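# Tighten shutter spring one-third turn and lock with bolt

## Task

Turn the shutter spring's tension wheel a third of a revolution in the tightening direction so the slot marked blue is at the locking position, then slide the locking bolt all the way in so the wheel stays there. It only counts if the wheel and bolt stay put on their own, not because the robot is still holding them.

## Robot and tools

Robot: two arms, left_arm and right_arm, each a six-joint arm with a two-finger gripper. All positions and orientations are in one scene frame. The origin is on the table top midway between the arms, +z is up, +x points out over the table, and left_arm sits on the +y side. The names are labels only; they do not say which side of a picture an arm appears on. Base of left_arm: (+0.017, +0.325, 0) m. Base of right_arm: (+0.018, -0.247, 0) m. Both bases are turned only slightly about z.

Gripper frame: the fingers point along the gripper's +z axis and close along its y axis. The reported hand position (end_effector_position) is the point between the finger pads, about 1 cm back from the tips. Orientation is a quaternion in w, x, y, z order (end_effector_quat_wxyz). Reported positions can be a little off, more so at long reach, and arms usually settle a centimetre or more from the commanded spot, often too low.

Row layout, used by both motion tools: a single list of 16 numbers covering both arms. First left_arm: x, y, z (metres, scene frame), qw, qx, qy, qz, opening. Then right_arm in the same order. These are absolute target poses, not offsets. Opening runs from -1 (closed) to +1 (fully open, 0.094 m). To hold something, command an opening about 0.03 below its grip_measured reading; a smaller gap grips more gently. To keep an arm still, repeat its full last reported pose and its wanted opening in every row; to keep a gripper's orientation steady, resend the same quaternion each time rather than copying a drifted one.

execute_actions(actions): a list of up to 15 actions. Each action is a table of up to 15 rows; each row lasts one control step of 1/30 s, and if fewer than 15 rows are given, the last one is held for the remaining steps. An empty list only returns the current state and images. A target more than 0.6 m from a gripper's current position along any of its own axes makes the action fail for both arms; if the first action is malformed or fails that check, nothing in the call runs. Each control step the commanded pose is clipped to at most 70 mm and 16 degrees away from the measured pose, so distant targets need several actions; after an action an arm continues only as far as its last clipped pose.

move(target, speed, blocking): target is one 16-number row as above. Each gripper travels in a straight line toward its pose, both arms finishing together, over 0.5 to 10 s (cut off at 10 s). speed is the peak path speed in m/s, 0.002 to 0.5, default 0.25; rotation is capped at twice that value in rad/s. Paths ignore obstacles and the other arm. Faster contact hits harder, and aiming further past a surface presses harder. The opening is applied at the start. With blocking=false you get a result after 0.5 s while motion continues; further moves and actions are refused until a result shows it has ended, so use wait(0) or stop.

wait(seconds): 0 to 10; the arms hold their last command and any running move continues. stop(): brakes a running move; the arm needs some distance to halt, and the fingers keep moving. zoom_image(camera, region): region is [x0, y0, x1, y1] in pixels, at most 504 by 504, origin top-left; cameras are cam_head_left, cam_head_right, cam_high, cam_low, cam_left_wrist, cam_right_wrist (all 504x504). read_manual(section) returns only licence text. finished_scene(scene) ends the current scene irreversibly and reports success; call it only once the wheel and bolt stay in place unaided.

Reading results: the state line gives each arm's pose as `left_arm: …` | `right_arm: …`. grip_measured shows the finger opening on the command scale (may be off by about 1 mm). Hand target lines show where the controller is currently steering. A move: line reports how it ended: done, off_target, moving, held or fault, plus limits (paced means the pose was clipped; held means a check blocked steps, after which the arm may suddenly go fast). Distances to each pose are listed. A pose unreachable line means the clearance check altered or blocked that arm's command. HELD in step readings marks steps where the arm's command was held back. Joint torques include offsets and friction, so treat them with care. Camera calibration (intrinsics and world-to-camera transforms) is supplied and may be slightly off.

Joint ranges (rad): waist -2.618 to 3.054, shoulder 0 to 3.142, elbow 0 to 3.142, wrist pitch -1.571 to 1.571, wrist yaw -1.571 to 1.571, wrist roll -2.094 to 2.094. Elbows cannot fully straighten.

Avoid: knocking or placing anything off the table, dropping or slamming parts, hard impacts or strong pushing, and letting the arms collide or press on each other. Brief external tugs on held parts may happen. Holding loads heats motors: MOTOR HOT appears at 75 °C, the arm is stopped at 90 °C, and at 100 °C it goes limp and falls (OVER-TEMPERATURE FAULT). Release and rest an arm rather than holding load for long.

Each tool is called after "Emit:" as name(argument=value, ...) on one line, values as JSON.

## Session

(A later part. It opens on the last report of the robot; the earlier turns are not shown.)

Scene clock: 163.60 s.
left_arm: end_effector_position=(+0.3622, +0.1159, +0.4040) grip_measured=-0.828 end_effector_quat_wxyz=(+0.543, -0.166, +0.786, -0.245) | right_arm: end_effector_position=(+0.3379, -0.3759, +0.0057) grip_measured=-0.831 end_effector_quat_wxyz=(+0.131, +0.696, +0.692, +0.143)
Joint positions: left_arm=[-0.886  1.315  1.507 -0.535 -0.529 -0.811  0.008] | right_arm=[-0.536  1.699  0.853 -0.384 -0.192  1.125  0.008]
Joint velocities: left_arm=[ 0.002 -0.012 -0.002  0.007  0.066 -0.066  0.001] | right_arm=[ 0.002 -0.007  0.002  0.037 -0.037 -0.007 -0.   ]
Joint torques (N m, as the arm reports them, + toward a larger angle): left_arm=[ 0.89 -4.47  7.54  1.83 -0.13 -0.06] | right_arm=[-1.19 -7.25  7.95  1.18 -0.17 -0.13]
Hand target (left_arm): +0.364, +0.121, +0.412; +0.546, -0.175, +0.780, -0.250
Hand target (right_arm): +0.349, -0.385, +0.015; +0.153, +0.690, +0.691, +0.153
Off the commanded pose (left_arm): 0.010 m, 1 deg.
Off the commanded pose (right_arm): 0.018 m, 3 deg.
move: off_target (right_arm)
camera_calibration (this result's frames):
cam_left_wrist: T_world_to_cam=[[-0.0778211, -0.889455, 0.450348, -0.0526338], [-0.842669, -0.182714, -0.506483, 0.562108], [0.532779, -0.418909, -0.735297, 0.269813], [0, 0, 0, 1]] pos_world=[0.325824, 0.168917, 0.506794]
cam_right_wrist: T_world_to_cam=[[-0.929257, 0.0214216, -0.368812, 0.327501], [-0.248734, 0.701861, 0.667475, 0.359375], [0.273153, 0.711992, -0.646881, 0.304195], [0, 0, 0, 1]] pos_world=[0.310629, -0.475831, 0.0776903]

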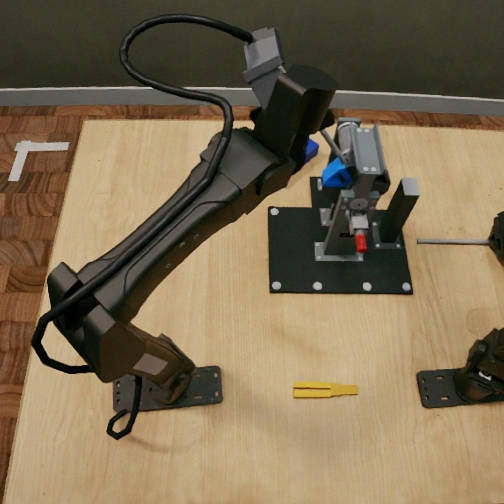

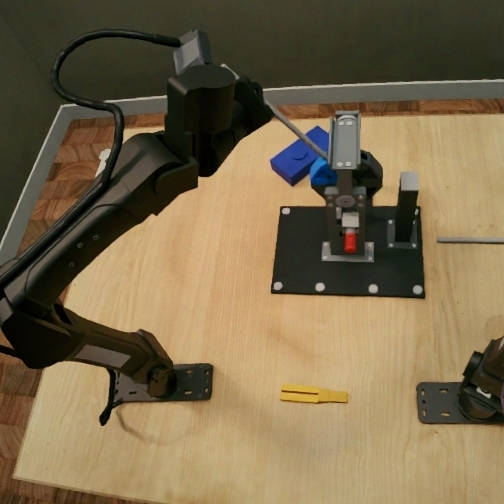

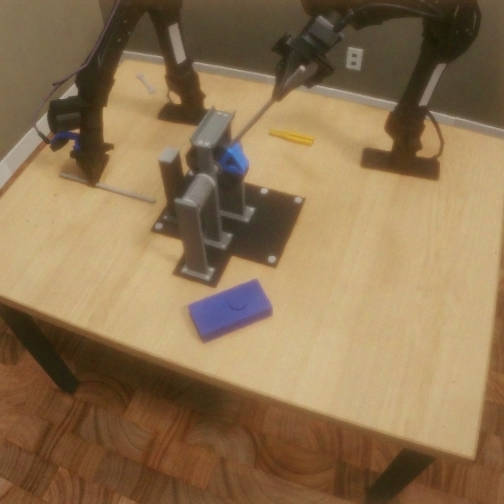

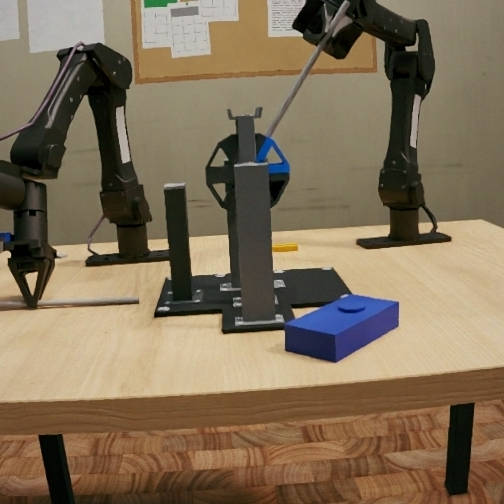

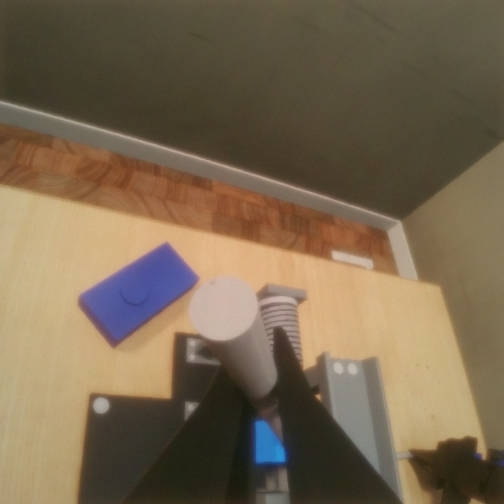

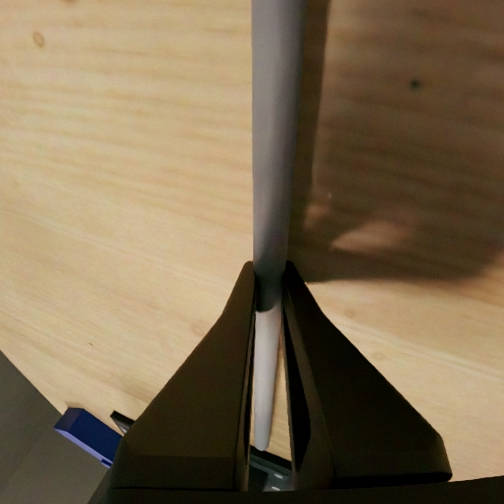

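Emit:
move(target=[0.364,0.121,0.412,0.546,-0.175,0.78,-0.25,-0.87, 0.35,-0.385,0.015,0.153,0.69,0.69,0.153,-0.6], speed=0.04)

Emit:
move(target=[0.364,0.121,0.412,0.546,-0.175,0.78,-0.25,-0.87, 0.30,-0.37,0.10,0.153,0.69,0.69,0.153,-0.6], speed=0.12)

Emit:
move(target=[0.364,0.121,0.412,0.546,-0.175,0.78,-0.25,-0.87, 0.22,-0.22,0.2,0.331,0.3,0.85,0.25,0.2], speed=0.2)

Emit:
move(target=[0.364,0.121,0.412,0.546,-0.175,0.78,-0.25,-0.87, 0.19,-0.092,0.19,0.331,0.191,0.8,0.462,0.2], speed=0.2)

Scene clock: 178.60 s.
left_arm: end_effector_position=(+0.3622, +0.1159, +0.4040) grip_measured=-0.828 end_effector_quat_wxyz=(+0.543, -0.165, +0.786, -0.245) | right_arm: end_effector_position=(+0.3419, -0.3766, +0.0074) grip_measured=-0.602 end_effector_quat_wxyz=(+0.138, +0.693, +0.692, +0.149)
Joint positions: left_arm=[-0.886  1.315  1.507 -0.535 -0.529 -0.811  0.008] | right_arm=[-0.536  1.699  0.853 -0.367 -0.199  1.124  0.019]
Joint velocities: left_arm=[ 0.012 -0.002  0.007  0.037  0.081 -0.066 -0.001] | right_arm=[-0.002  0.007 -0.007  0.022  0.007  0.066 -0.   ]
Joint torques (N m, as the arm reports them, + toward a larger angle): left_arm=[ 0.9  -4.49  7.53  1.83 -0.12 -0.08] | right_arm=[-1.18 -7.    8.08  1.06 -0.1  -0.13]
Hand target (left_arm): +0.364, +0.121, +0.412; +0.546, -0.175, +0.780, -0.250
Hand target (right_arm): +0.350, -0.385, +0.015; +0.153, +0.691, +0.690, +0.153
Off the commanded pose (left_arm): 0.010 m, 1 deg.
Off the commanded pose (right_arm): 0.014 m, 2 deg.
move: off_target (right_arm)
camera_calibration (this result's frames):
cam_left_wrist: T_world_to_cam=[[-0.0779552, -0.889607, 0.450025, -0.0524371], [-0.842649, -0.18244, -0.506614, 0.562122], [0.53279, -0.418706, -0.735404, 0.269828], [0, 0, 0, 1]] pos_world=[0.325822, 0.168884, 0.50681]
cam_right_wrist: T_world_to_cam=[[-0.922387, 0.0176093, -0.385866, 0.328204], [-0.263175, 0.702566, 0.661165, 0.364987], [0.282739, 0.7114, -0.643404, 0.301145], [0, 0, 0, 1]] pos_world=[0.313641, -0.476441, 0.0790834]

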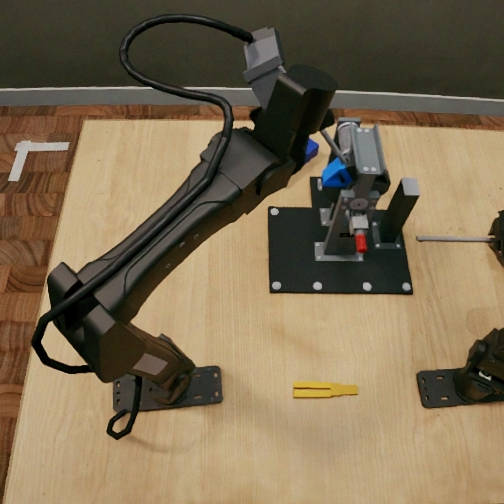

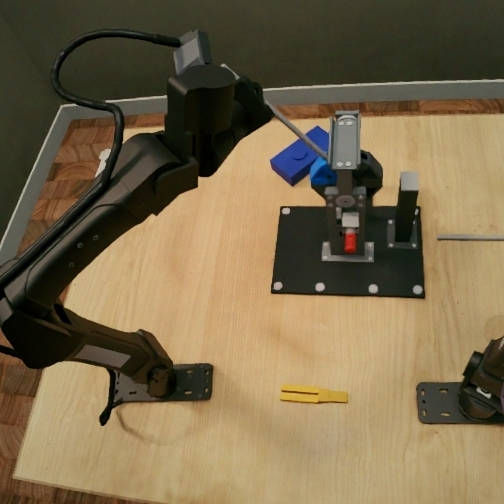

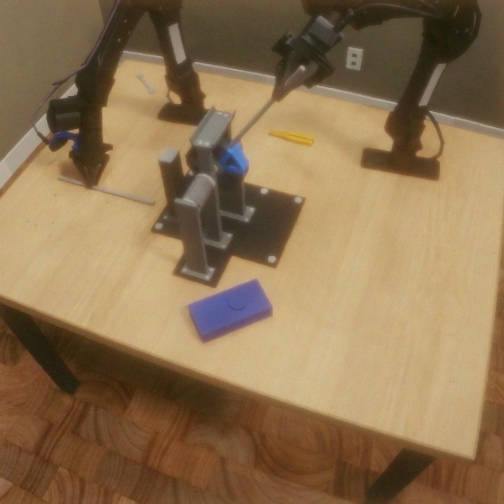

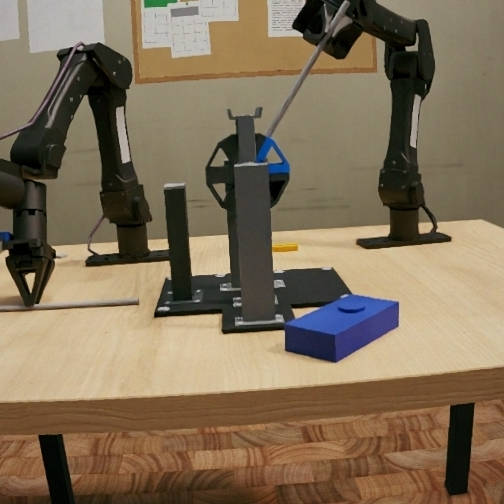

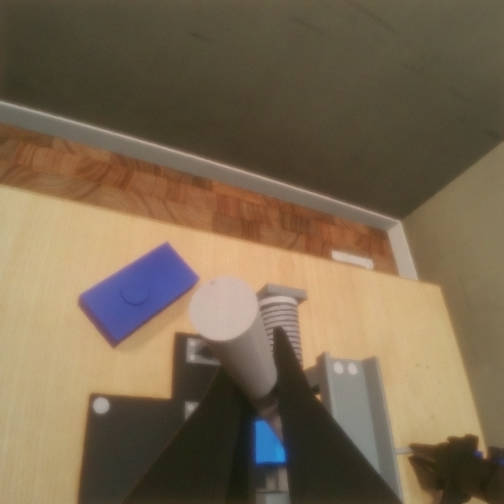

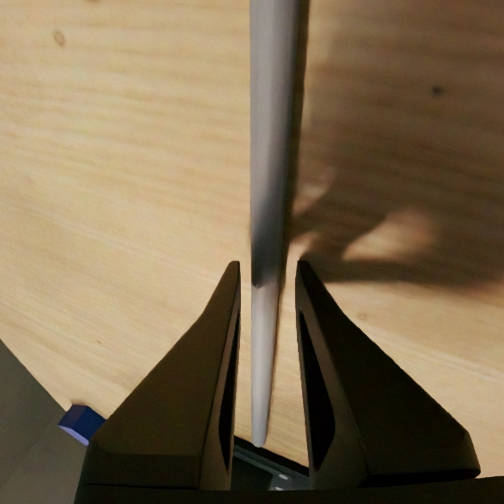

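Scene clock: 180.07 s.
left_arm: end_effector_position=(+0.3622, +0.1158, +0.4040) grip_measured=-0.828 end_effector_quat_wxyz=(+0.543, -0.165, +0.786, -0.246) | right_arm: end_effector_position=(+0.2985, -0.3653, +0.0869) grip_measured=-0.602 end_effector_quat_wxyz=(+0.136, +0.694, +0.691, +0.148)
Joint positions: left_arm=[-0.886  1.315  1.507 -0.535 -0.528 -0.811  0.008] | right_arm=[-0.578  1.397  0.909 -0.736 -0.215  1.083  0.019]
Joint velocities: left_arm=[ 0.002 -0.007 -0.002 -0.037 -0.022 -0.022 -0.001] | right_arm=[-0.017 -0.007 -0.022  0.037 -0.051  0.022 -0.001]
Joint torques (N m, as the arm reports them, + toward a larger angle): left_arm=[ 0.91 -4.48  7.52  1.83 -0.13 -0.06] | right_arm=[-1.14 -6.22  9.1   0.86 -0.17 -0.13]
Hand target (left_arm): +0.364, +0.121, +0.412; +0.546, -0.175, +0.780, -0.250
Hand target (right_arm): +0.302, -0.371, +0.100; +0.153, +0.690, +0.690, +0.153
Off the commanded pose (left_arm): 0.010 m, 1 deg.
Off the commanded pose (right_arm): 0.014 m, 2 deg.
move: off_target (right_arm)
camera_calibration (this result's frames):
cam_left_wrist: T_world_to_cam=[[-0.0782344, -0.889537, 0.450114, -0.0524336], [-0.84276, -0.182184, -0.506522, 0.562063], [0.532574, -0.418965, -0.735414, 0.269914], [0, 0, 0, 1]] pos_world=[0.325833, 0.168842, 0.506797]
cam_right_wrist: T_world_to_cam=[[-0.923183, 0.0186373, -0.383909, 0.319105], [-0.261572, 0.701387, 0.663051, 0.291921], [0.281626, 0.712537, -0.642633, 0.35725], [0, 0, 0, 1]] pos_world=[0.27034, -0.465251, 0.15853]

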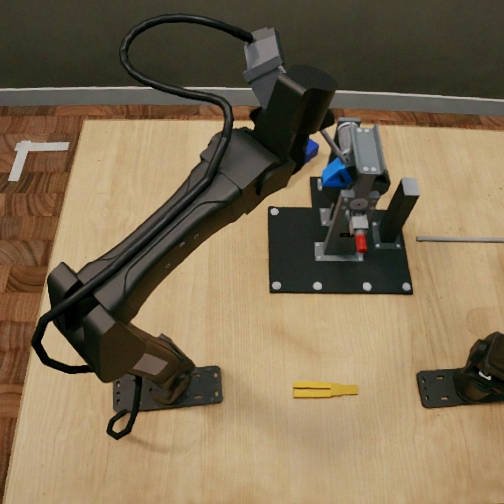

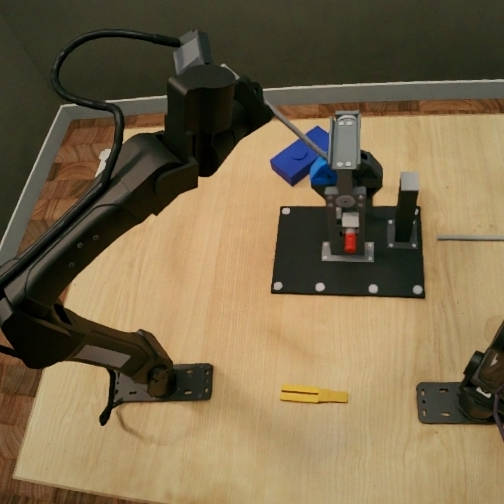

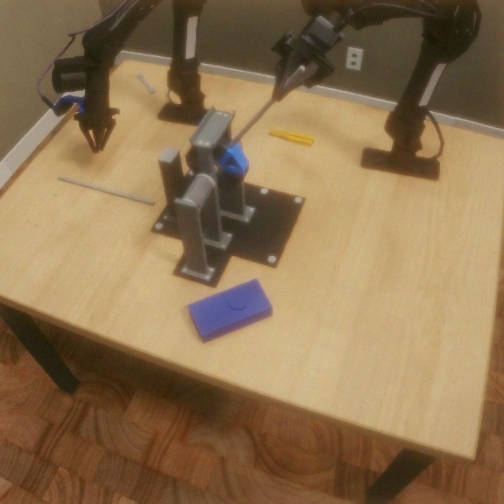

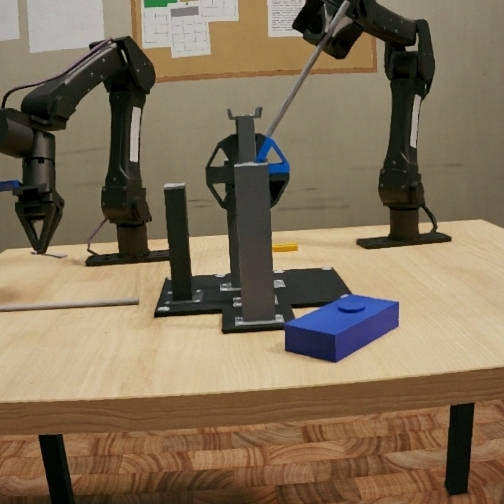

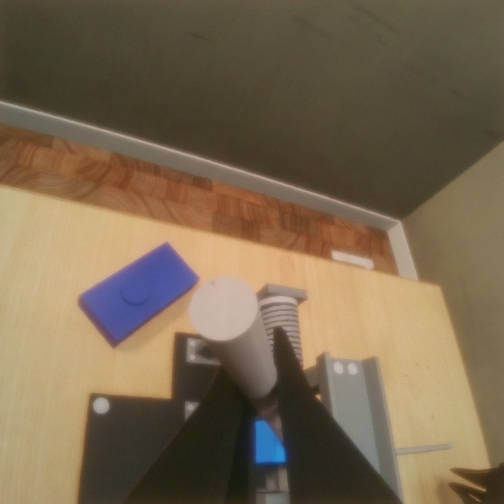

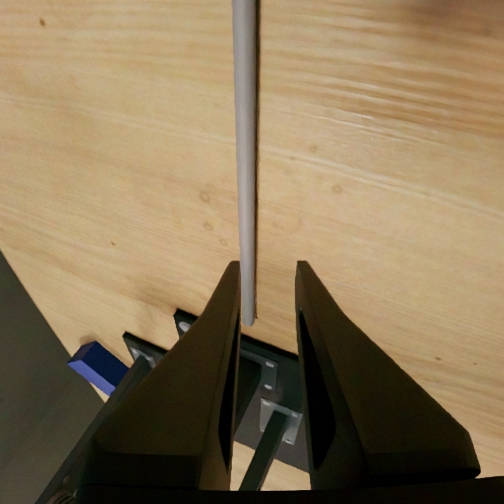

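Scene clock: 182.87 s.
left_arm: end_effector_position=(+0.3622, +0.1158, +0.4041) grip_measured=-0.828 end_effector_quat_wxyz=(+0.543, -0.165, +0.786, -0.246) | right_arm: end_effector_position=(+0.2267, -0.2248, +0.1929) grip_measured=+0.199 end_effector_quat_wxyz=(+0.323, +0.319, +0.856, +0.249)
Joint positions: left_arm=[-0.886  1.315  1.507 -0.534 -0.528 -0.81   0.008] | right_arm=[-0.27   0.596  0.745 -0.952 -0.379  0.648  0.056]
Joint velocities: left_arm=[-0.012 -0.027 -0.007 -0.022  0.081  0.007  0.001] | right_arm=[-0.012  0.002 -0.007  0.007  0.051 -0.007 -0.   ]
Joint torques (N m, as the arm reports them, + toward a larger angle): left_arm=[ 0.92 -4.48  7.53  1.84 -0.13 -0.09] | right_arm=[ 1.1   0.19  8.33  1.43 -0.17 -0.14]
Hand target (left_arm): +0.364, +0.121, +0.412; +0.546, -0.175, +0.780, -0.250
Hand target (right_arm): +0.225, -0.222, +0.201; +0.334, +0.303, +0.856, +0.251
Off the commanded pose (left_arm): 0.010 m, 1 deg.
Off the commanded pose (right_arm): 0.011 m, 2 deg.
move: off_target (right_arm)
camera_calibration (this result's frames):
cam_left_wrist: T_world_to_cam=[[-0.0784914, -0.889569, 0.450006, -0.0523458], [-0.842602, -0.182045, -0.506835, 0.56217], [0.532786, -0.418958, -0.735264, 0.269816], [0, 0, 0, 1]] pos_world=[0.325823, 0.168817, 0.506869]
cam_right_wrist: T_world_to_cam=[[-0.399935, -0.666627, -0.629016, 0.0655322], [-0.911663, 0.360066, 0.19805, 0.2647], [0.0944617, 0.652657, -0.751742, 0.395446], [0, 0, 0, 1]] pos_world=[0.230172, -0.309714, 0.28607]

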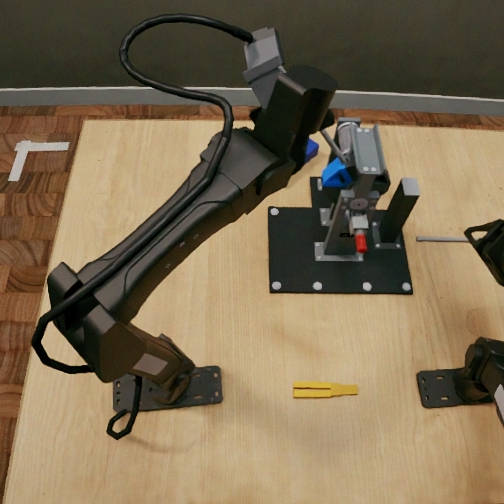

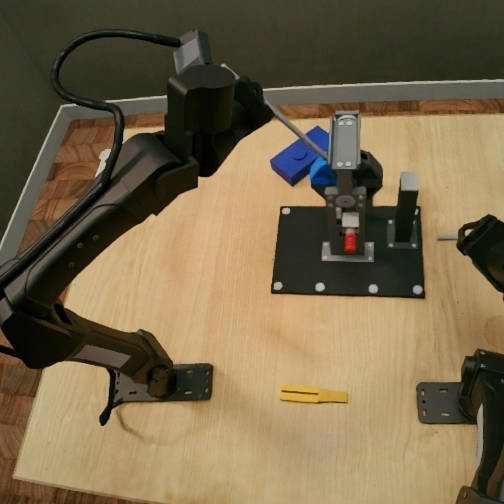

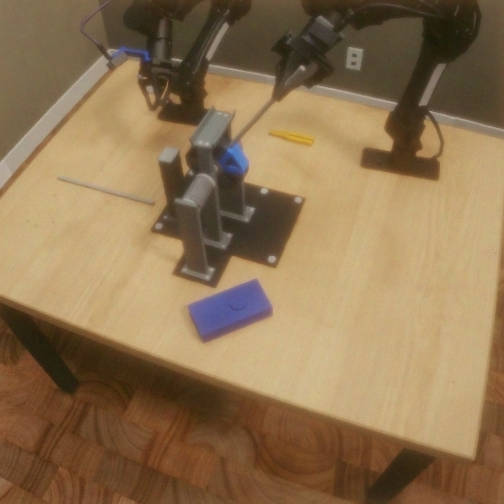

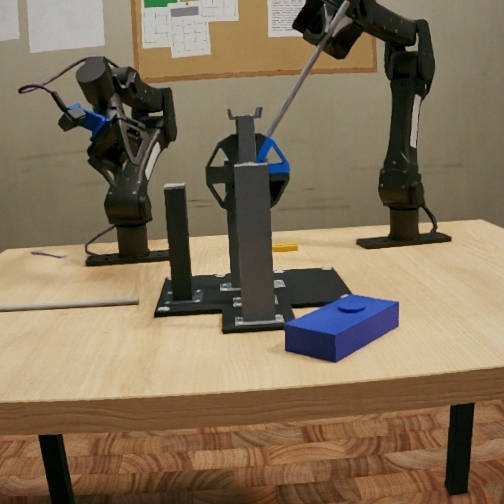

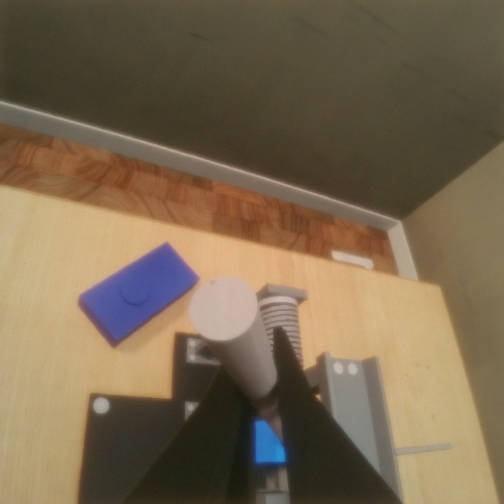

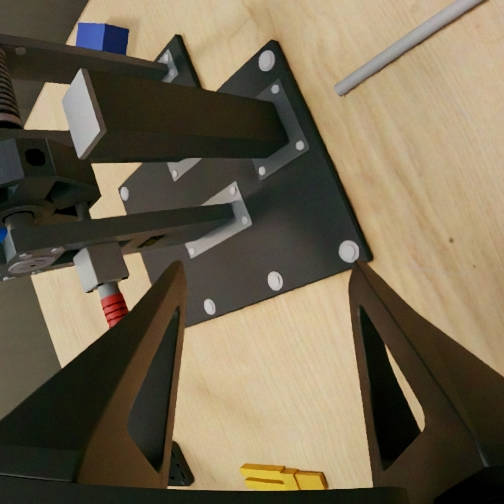

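Scene clock: 184.93 s.
left_arm: end_effector_position=(+0.3622, +0.1158, +0.4041) grip_measured=-0.828 end_effector_quat_wxyz=(+0.543, -0.165, +0.786, -0.246) | right_arm: end_effector_position=(+0.1910, -0.0906, +0.1891) grip_measured=+0.199 end_effector_quat_wxyz=(+0.332, +0.188, +0.806, +0.454)
Joint positions: left_arm=[-0.886  1.315  1.507 -0.534 -0.528 -0.81   0.008] | right_arm=[ 0.731  0.279  0.401 -0.501  0.065  1.195  0.056]
Joint velocities: left_arm=[-0.007 -0.007  0.007 -0.022 -0.022  0.007 -0.001] | right_arm=[ 0.002  0.002 -0.017 -0.066  0.007  0.051 -0.001]
Joint torques (N m, as the arm reports them, + toward a larger angle): left_arm=[ 0.91 -4.47  7.48  1.82 -0.12 -0.09] | right_arm=[1.13 1.73 6.62 2.   0.11 0.03]
Hand target (left_arm): +0.364, +0.121, +0.412; +0.546, -0.175, +0.780, -0.250
Hand target (right_arm): +0.191, -0.089, +0.190; +0.335, +0.187, +0.802, +0.458
Off the commanded pose (left_arm): 0.010 m, 1 deg.
Off the commanded pose (right_arm): 0.002 m, 1 deg.
move: done
camera_calibration (this result's frames):
cam_left_wrist: T_world_to_cam=[[-0.0784914, -0.889569, 0.450006, -0.0523458], [-0.842602, -0.182045, -0.506835, 0.56217], [0.532786, -0.418958, -0.735264, 0.269816], [0, 0, 0, 1]] pos_world=[0.325823, 0.168817, 0.506869]
cam_right_wrist: T_world_to_cam=[[-0.0184286, -0.517168, -0.855686, 0.121835], [-0.999816, 0.0140301, 0.0130531, 0.205052], [0.00525472, 0.855769, -0.517331, 0.299465], [0, 0, 0, 1]] pos_world=[0.205686, -0.196141, 0.256499]

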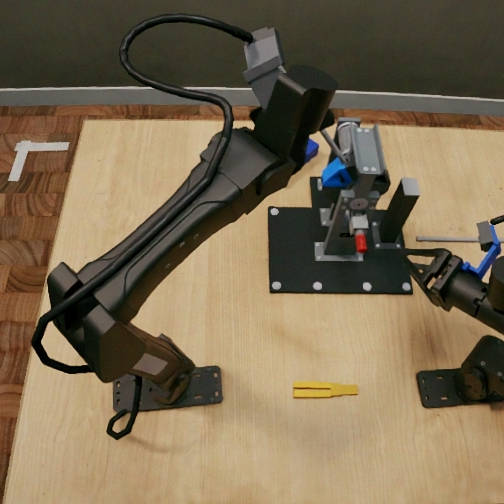

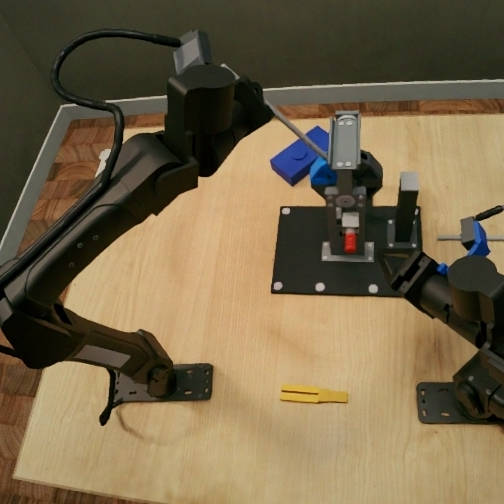

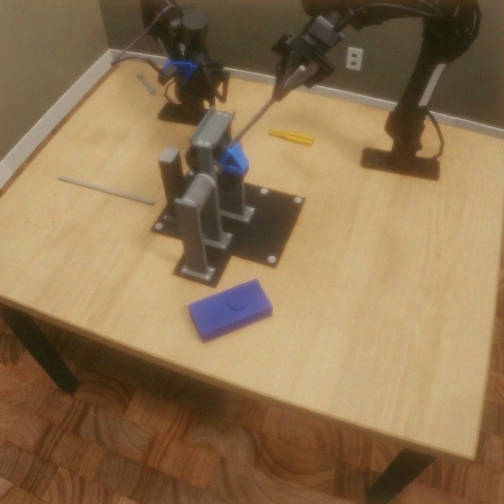

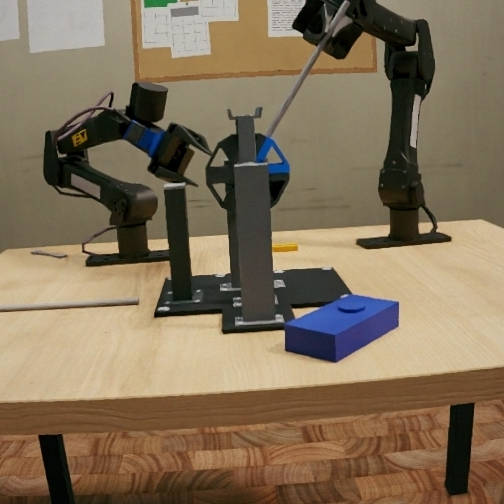

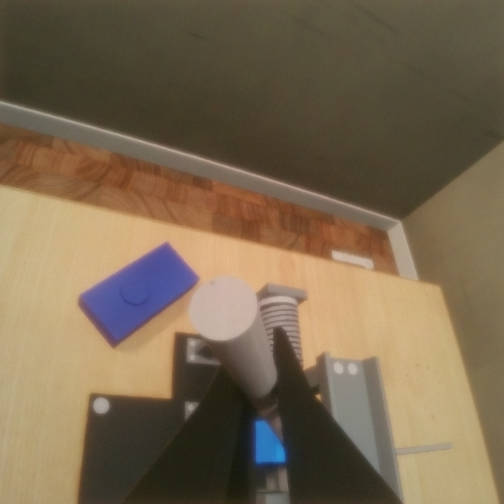

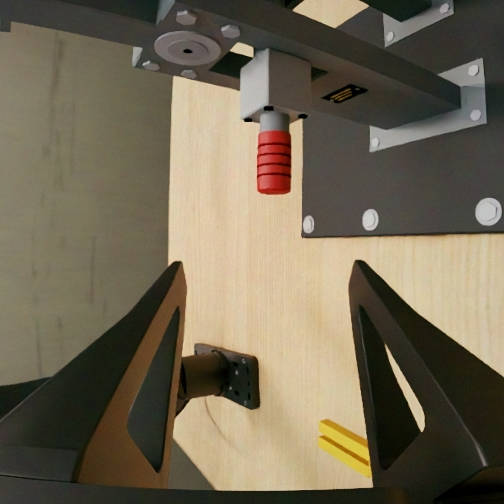

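Emit:
move(target=[0.364,0.121,0.412,0.546,-0.175,0.78,-0.25,-0.87, 0.235,-0.053,0.160,0.331,0.191,0.8,0.462,0.2], speed=0.08)

Scene clock: 189.87 s.
left_arm: end_effector_position=(+0.3622, +0.1158, +0.4041) grip_measured=-0.828 end_effector_quat_wxyz=(+0.543, -0.165, +0.786, -0.246) | right_arm: end_effector_position=(+0.2310, -0.0530, +0.1612) grip_measured=+0.199 end_effector_quat_wxyz=(+0.329, +0.188, +0.801, +0.464)
Joint positions: left_arm=[-0.886  1.315  1.507 -0.534 -0.528 -0.81   0.008] | right_arm=[ 0.703  0.612  0.287 -0.036  0.028  1.196  0.056]
Joint velocities: left_arm=[-0.002 -0.007 -0.012  0.051 -0.051  0.007  0.001] | right_arm=[-0.032  0.012  0.002  0.095 -0.007 -0.037 -0.   ]
Joint torques (N m, as the arm reports them, + toward a larger angle): left_arm=[ 0.92 -4.5   7.49  1.83 -0.13 -0.08] | right_arm=[-1.14  1.23  7.23  2.   -0.01 -0.03]
Hand target (left_arm): +0.364, +0.121, +0.412; +0.546, -0.175, +0.780, -0.250
Hand target (right_arm): +0.234, -0.054, +0.159; +0.331, +0.191, +0.800, +0.462
Off the commanded pose (left_arm): 0.010 m, 1 deg.
Off the commanded pose (right_arm): 0.004 m, 0 deg.
move: done
camera_calibration (this result's frames):
cam_left_wrist: T_world_to_cam=[[-0.0784914, -0.889569, 0.450006, -0.0523458], [-0.842602, -0.182045, -0.506835, 0.56217], [0.532786, -0.418958, -0.735264, 0.269816], [0, 0, 0, 1]] pos_world=[0.325823, 0.168817, 0.506869]
cam_right_wrist: T_world_to_cam=[[-0.0126988, -0.498025, -0.86707, 0.119705], [-0.999919, 0.00738709, 0.0104015, 0.244941], [0.00122491, 0.867131, -0.498078, 0.251112], [0, 0, 0, 1]] pos_world=[0.246134, -0.15994, 0.226319]

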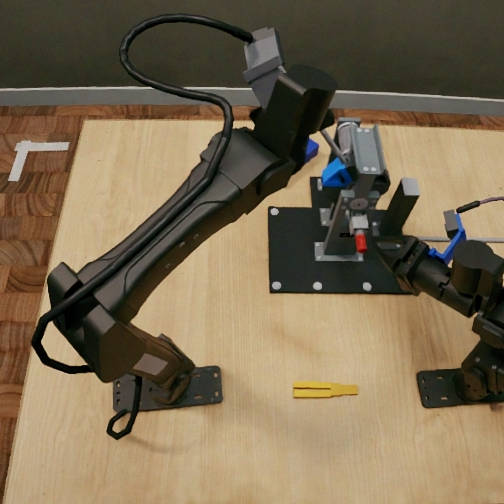

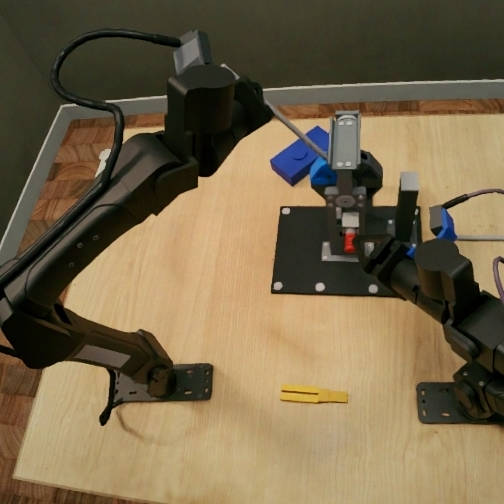

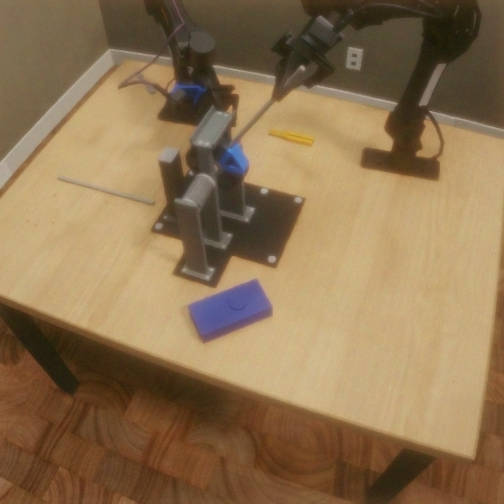

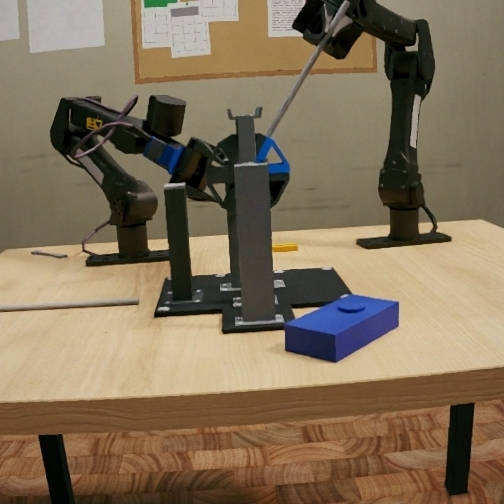

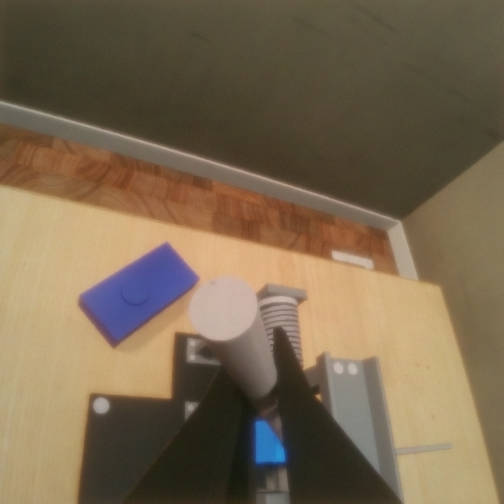

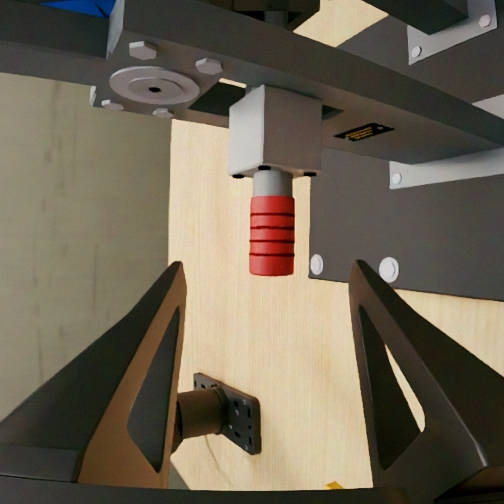

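Emit:
move(target=[0.364,0.121,0.412,0.546,-0.175,0.78,-0.25,-0.87, 0.255,-0.033,0.147,0.331,0.191,0.8,0.462,-0.2], speed=0.05)

Emit:
zoom_image(camera="cam_head_left", region=[310, 180, 430, 290])

Scene clock: 195.47 s.
left_arm: end_effector_position=(+0.3622, +0.1158, +0.4041) grip_measured=-0.828 end_effector_quat_wxyz=(+0.543, -0.165, +0.786, -0.246) | right_arm: end_effector_position=(+0.2527, -0.0326, +0.1491) grip_measured=-0.198 end_effector_quat_wxyz=(+0.329, +0.188, +0.801, +0.464)
Joint positions: left_arm=[-0.886  1.315  1.507 -0.534 -0.528 -0.81   0.008] | right_arm=[0.703 0.851 0.287 0.202 0.028 1.196 0.038]
Joint velocities: left_arm=[-0.022  0.002 -0.002 -0.081  0.022  0.022  0.   ] | right_arm=[-0.017  0.007  0.022 -0.022 -0.037  0.037  0.   ]
Joint torques (N m, as the arm reports them, + toward a larger angle): left_arm=[ 0.85 -4.45  7.5   1.83 -0.12 -0.07] | right_arm=[-0.3  -0.3   7.13  2.02  0.02 -0.01]
Hand target (left_arm): +0.364, +0.121, +0.412; +0.546, -0.175, +0.780, -0.250
Hand target (right_arm): +0.254, -0.034, +0.147; +0.331, +0.191, +0.800, +0.462
Off the commanded pose (left_arm): 0.010 m, 1 deg.
Off the commanded pose (right_arm): 0.003 m, 0 deg.
move: done
camera_calibration (this result's frames):
cam_left_wrist: T_world_to_cam=[[-0.0784914, -0.889569, 0.450006, -0.0523458], [-0.842602, -0.182045, -0.506835, 0.56217], [0.532786, -0.418958, -0.735264, 0.269816], [0, 0, 0, 1]] pos_world=[0.325823, 0.168817, 0.506869]
cam_right_wrist: T_world_to_cam=[[-0.0129402, -0.498251, -0.866936, 0.119639], [-0.999916, 0.00738984, 0.0106779, 0.266621], [0.00108623, 0.867001, -0.498304, 0.227435], [0, 0, 0, 1]] pos_world=[0.2679, -0.139546, 0.214205]

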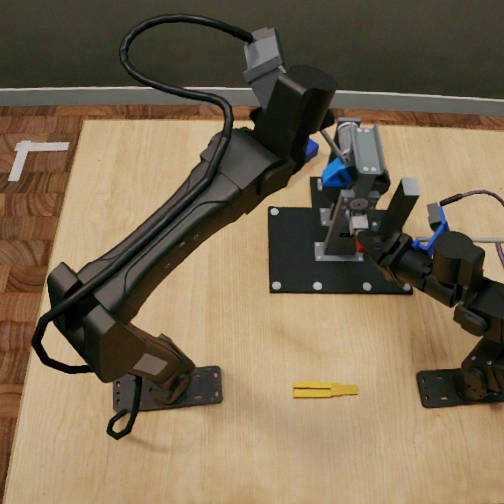

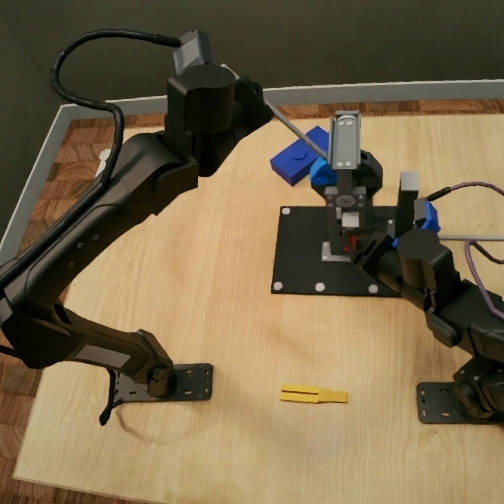

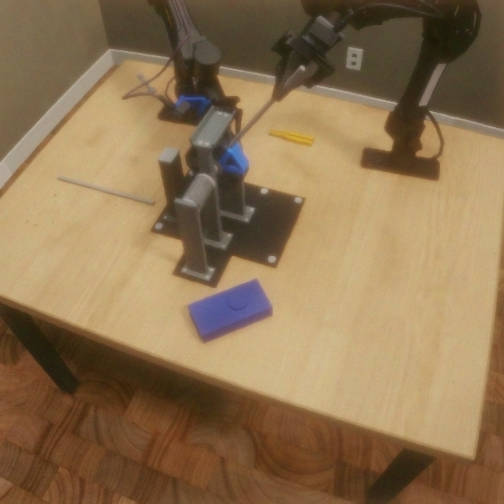

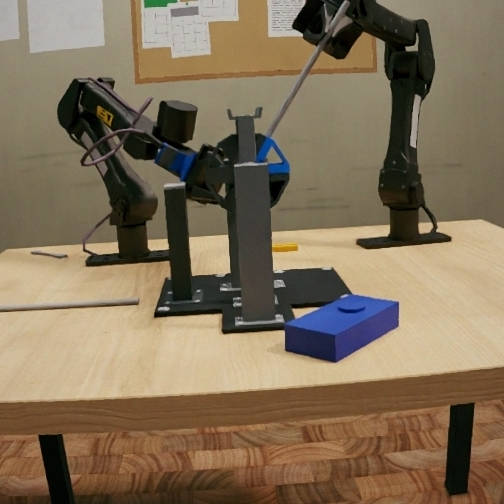

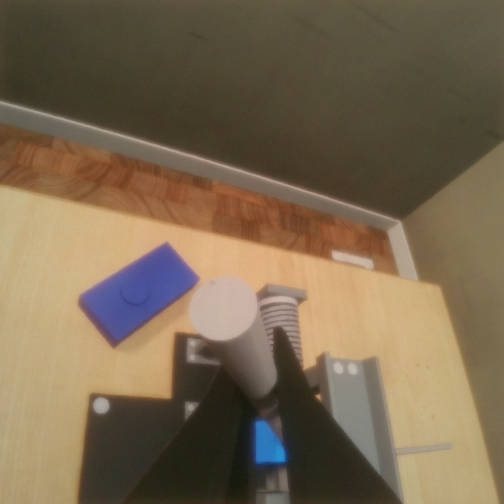

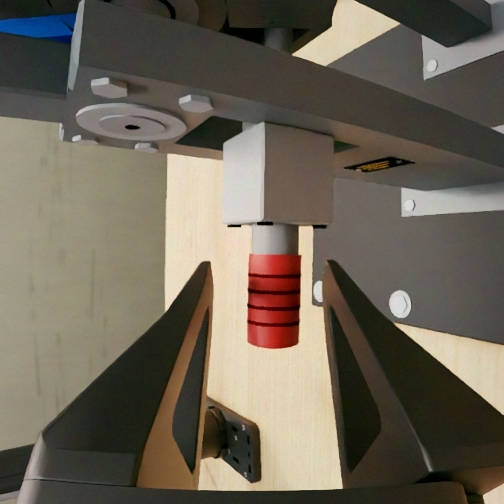

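Region (310, 180, 430, 290) of cam_head_left's 504x504 image, scaled by 4.200, with more detail than that image has; it fills the top 462 rows of this view, and the rest is white.

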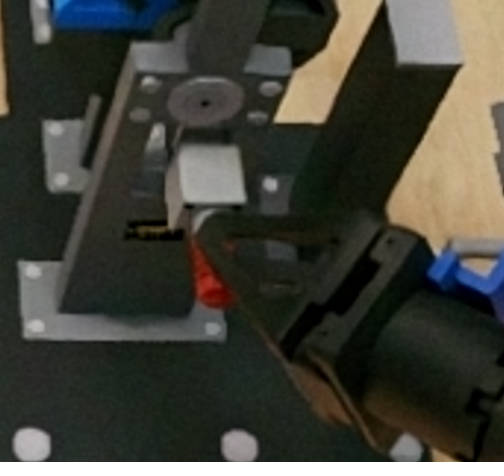

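Emit:
move(target=[0.364,0.137,0.392,0.5355,-0.2056,0.7648,-0.2936,-0.87, 0.255,-0.031,0.145,0.331,0.191,0.8,0.462,-0.7], speed=0.03)

Scene clock: 203.70 s.
left_arm: end_effector_position=(+0.3623, +0.1259, +0.3972) grip_measured=-0.828 end_effector_quat_wxyz=(+0.543, -0.170, +0.771, -0.286) | right_arm: end_effector_position=(+0.2531, -0.0330, +0.1468) grip_measured=-0.672 end_effector_quat_wxyz=(+0.328, +0.190, +0.802, +0.461)
Joint positions: left_arm=[-0.829  1.237  1.371 -0.408 -0.435 -0.82   0.008] | right_arm=[0.703 0.857 0.285 0.204 0.031 1.197 0.015]
Joint velocities: left_arm=[ 0.027 -0.012  0.002  0.007 -0.037  0.051 -0.   ] | right_arm=[-0.002  0.002 -0.012  0.007  0.037 -0.022  0.   ]
Joint torques (N m, as the arm reports them, + toward a larger angle): left_arm=[ 1.39 -5.02  4.62  1.92 -0.18 -0.6 ] | right_arm=[0.44 0.93 7.13 2.2  0.09 0.  ]
Hand target (left_arm): +0.364, +0.136, +0.392; +0.537, -0.205, +0.764, -0.293
Hand target (right_arm): +0.255, -0.031, +0.145; +0.331, +0.191, +0.800, +0.462
Off the commanded pose (left_arm): 0.012 m, 4 deg.
Off the commanded pose (right_arm): 0.003 m, 0 deg.
move: off_target (left_arm)
camera_calibration (this result's frames):
cam_left_wrist: T_world_to_cam=[[-0.118447, -0.849924, 0.513419, -0.0559442], [-0.833612, -0.195816, -0.516475, 0.562896], [0.539501, -0.489167, -0.685313, 0.255486], [0, 0, 0, 1]] pos_world=[0.324776, 0.187651, 0.494533]
cam_right_wrist: T_world_to_cam=[[-0.0183937, -0.501805, -0.864785, 0.118438], [-0.999829, 0.0107021, 0.015056, 0.266438], [0.00169984, 0.864915, -0.501916, 0.22699], [0, 0, 0, 1]] pos_world=[0.268185, -0.139746, 0.212342]

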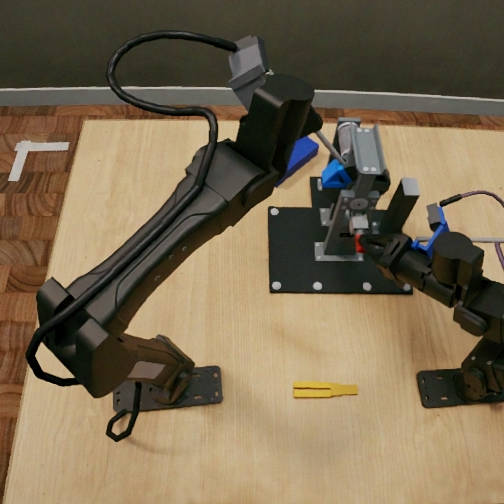

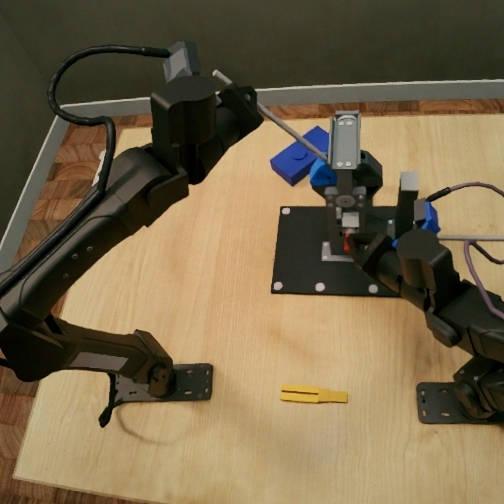

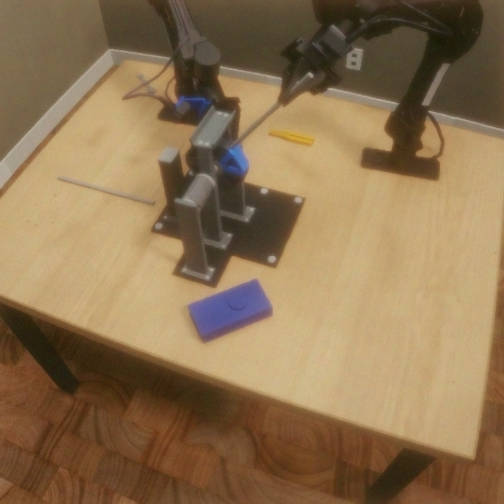

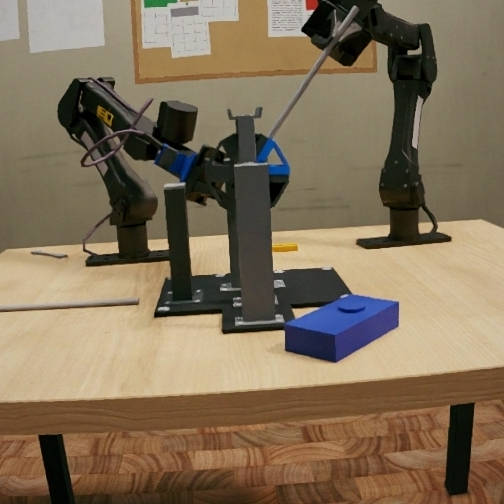

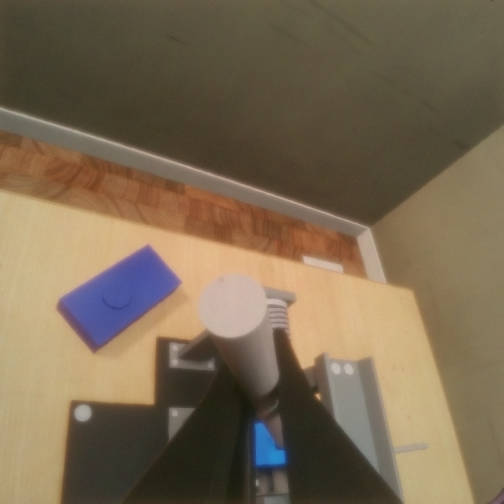

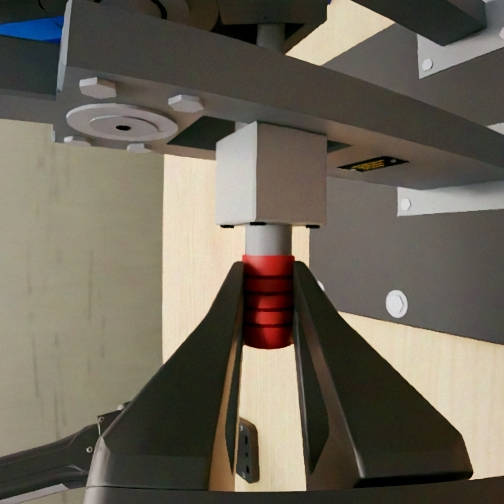

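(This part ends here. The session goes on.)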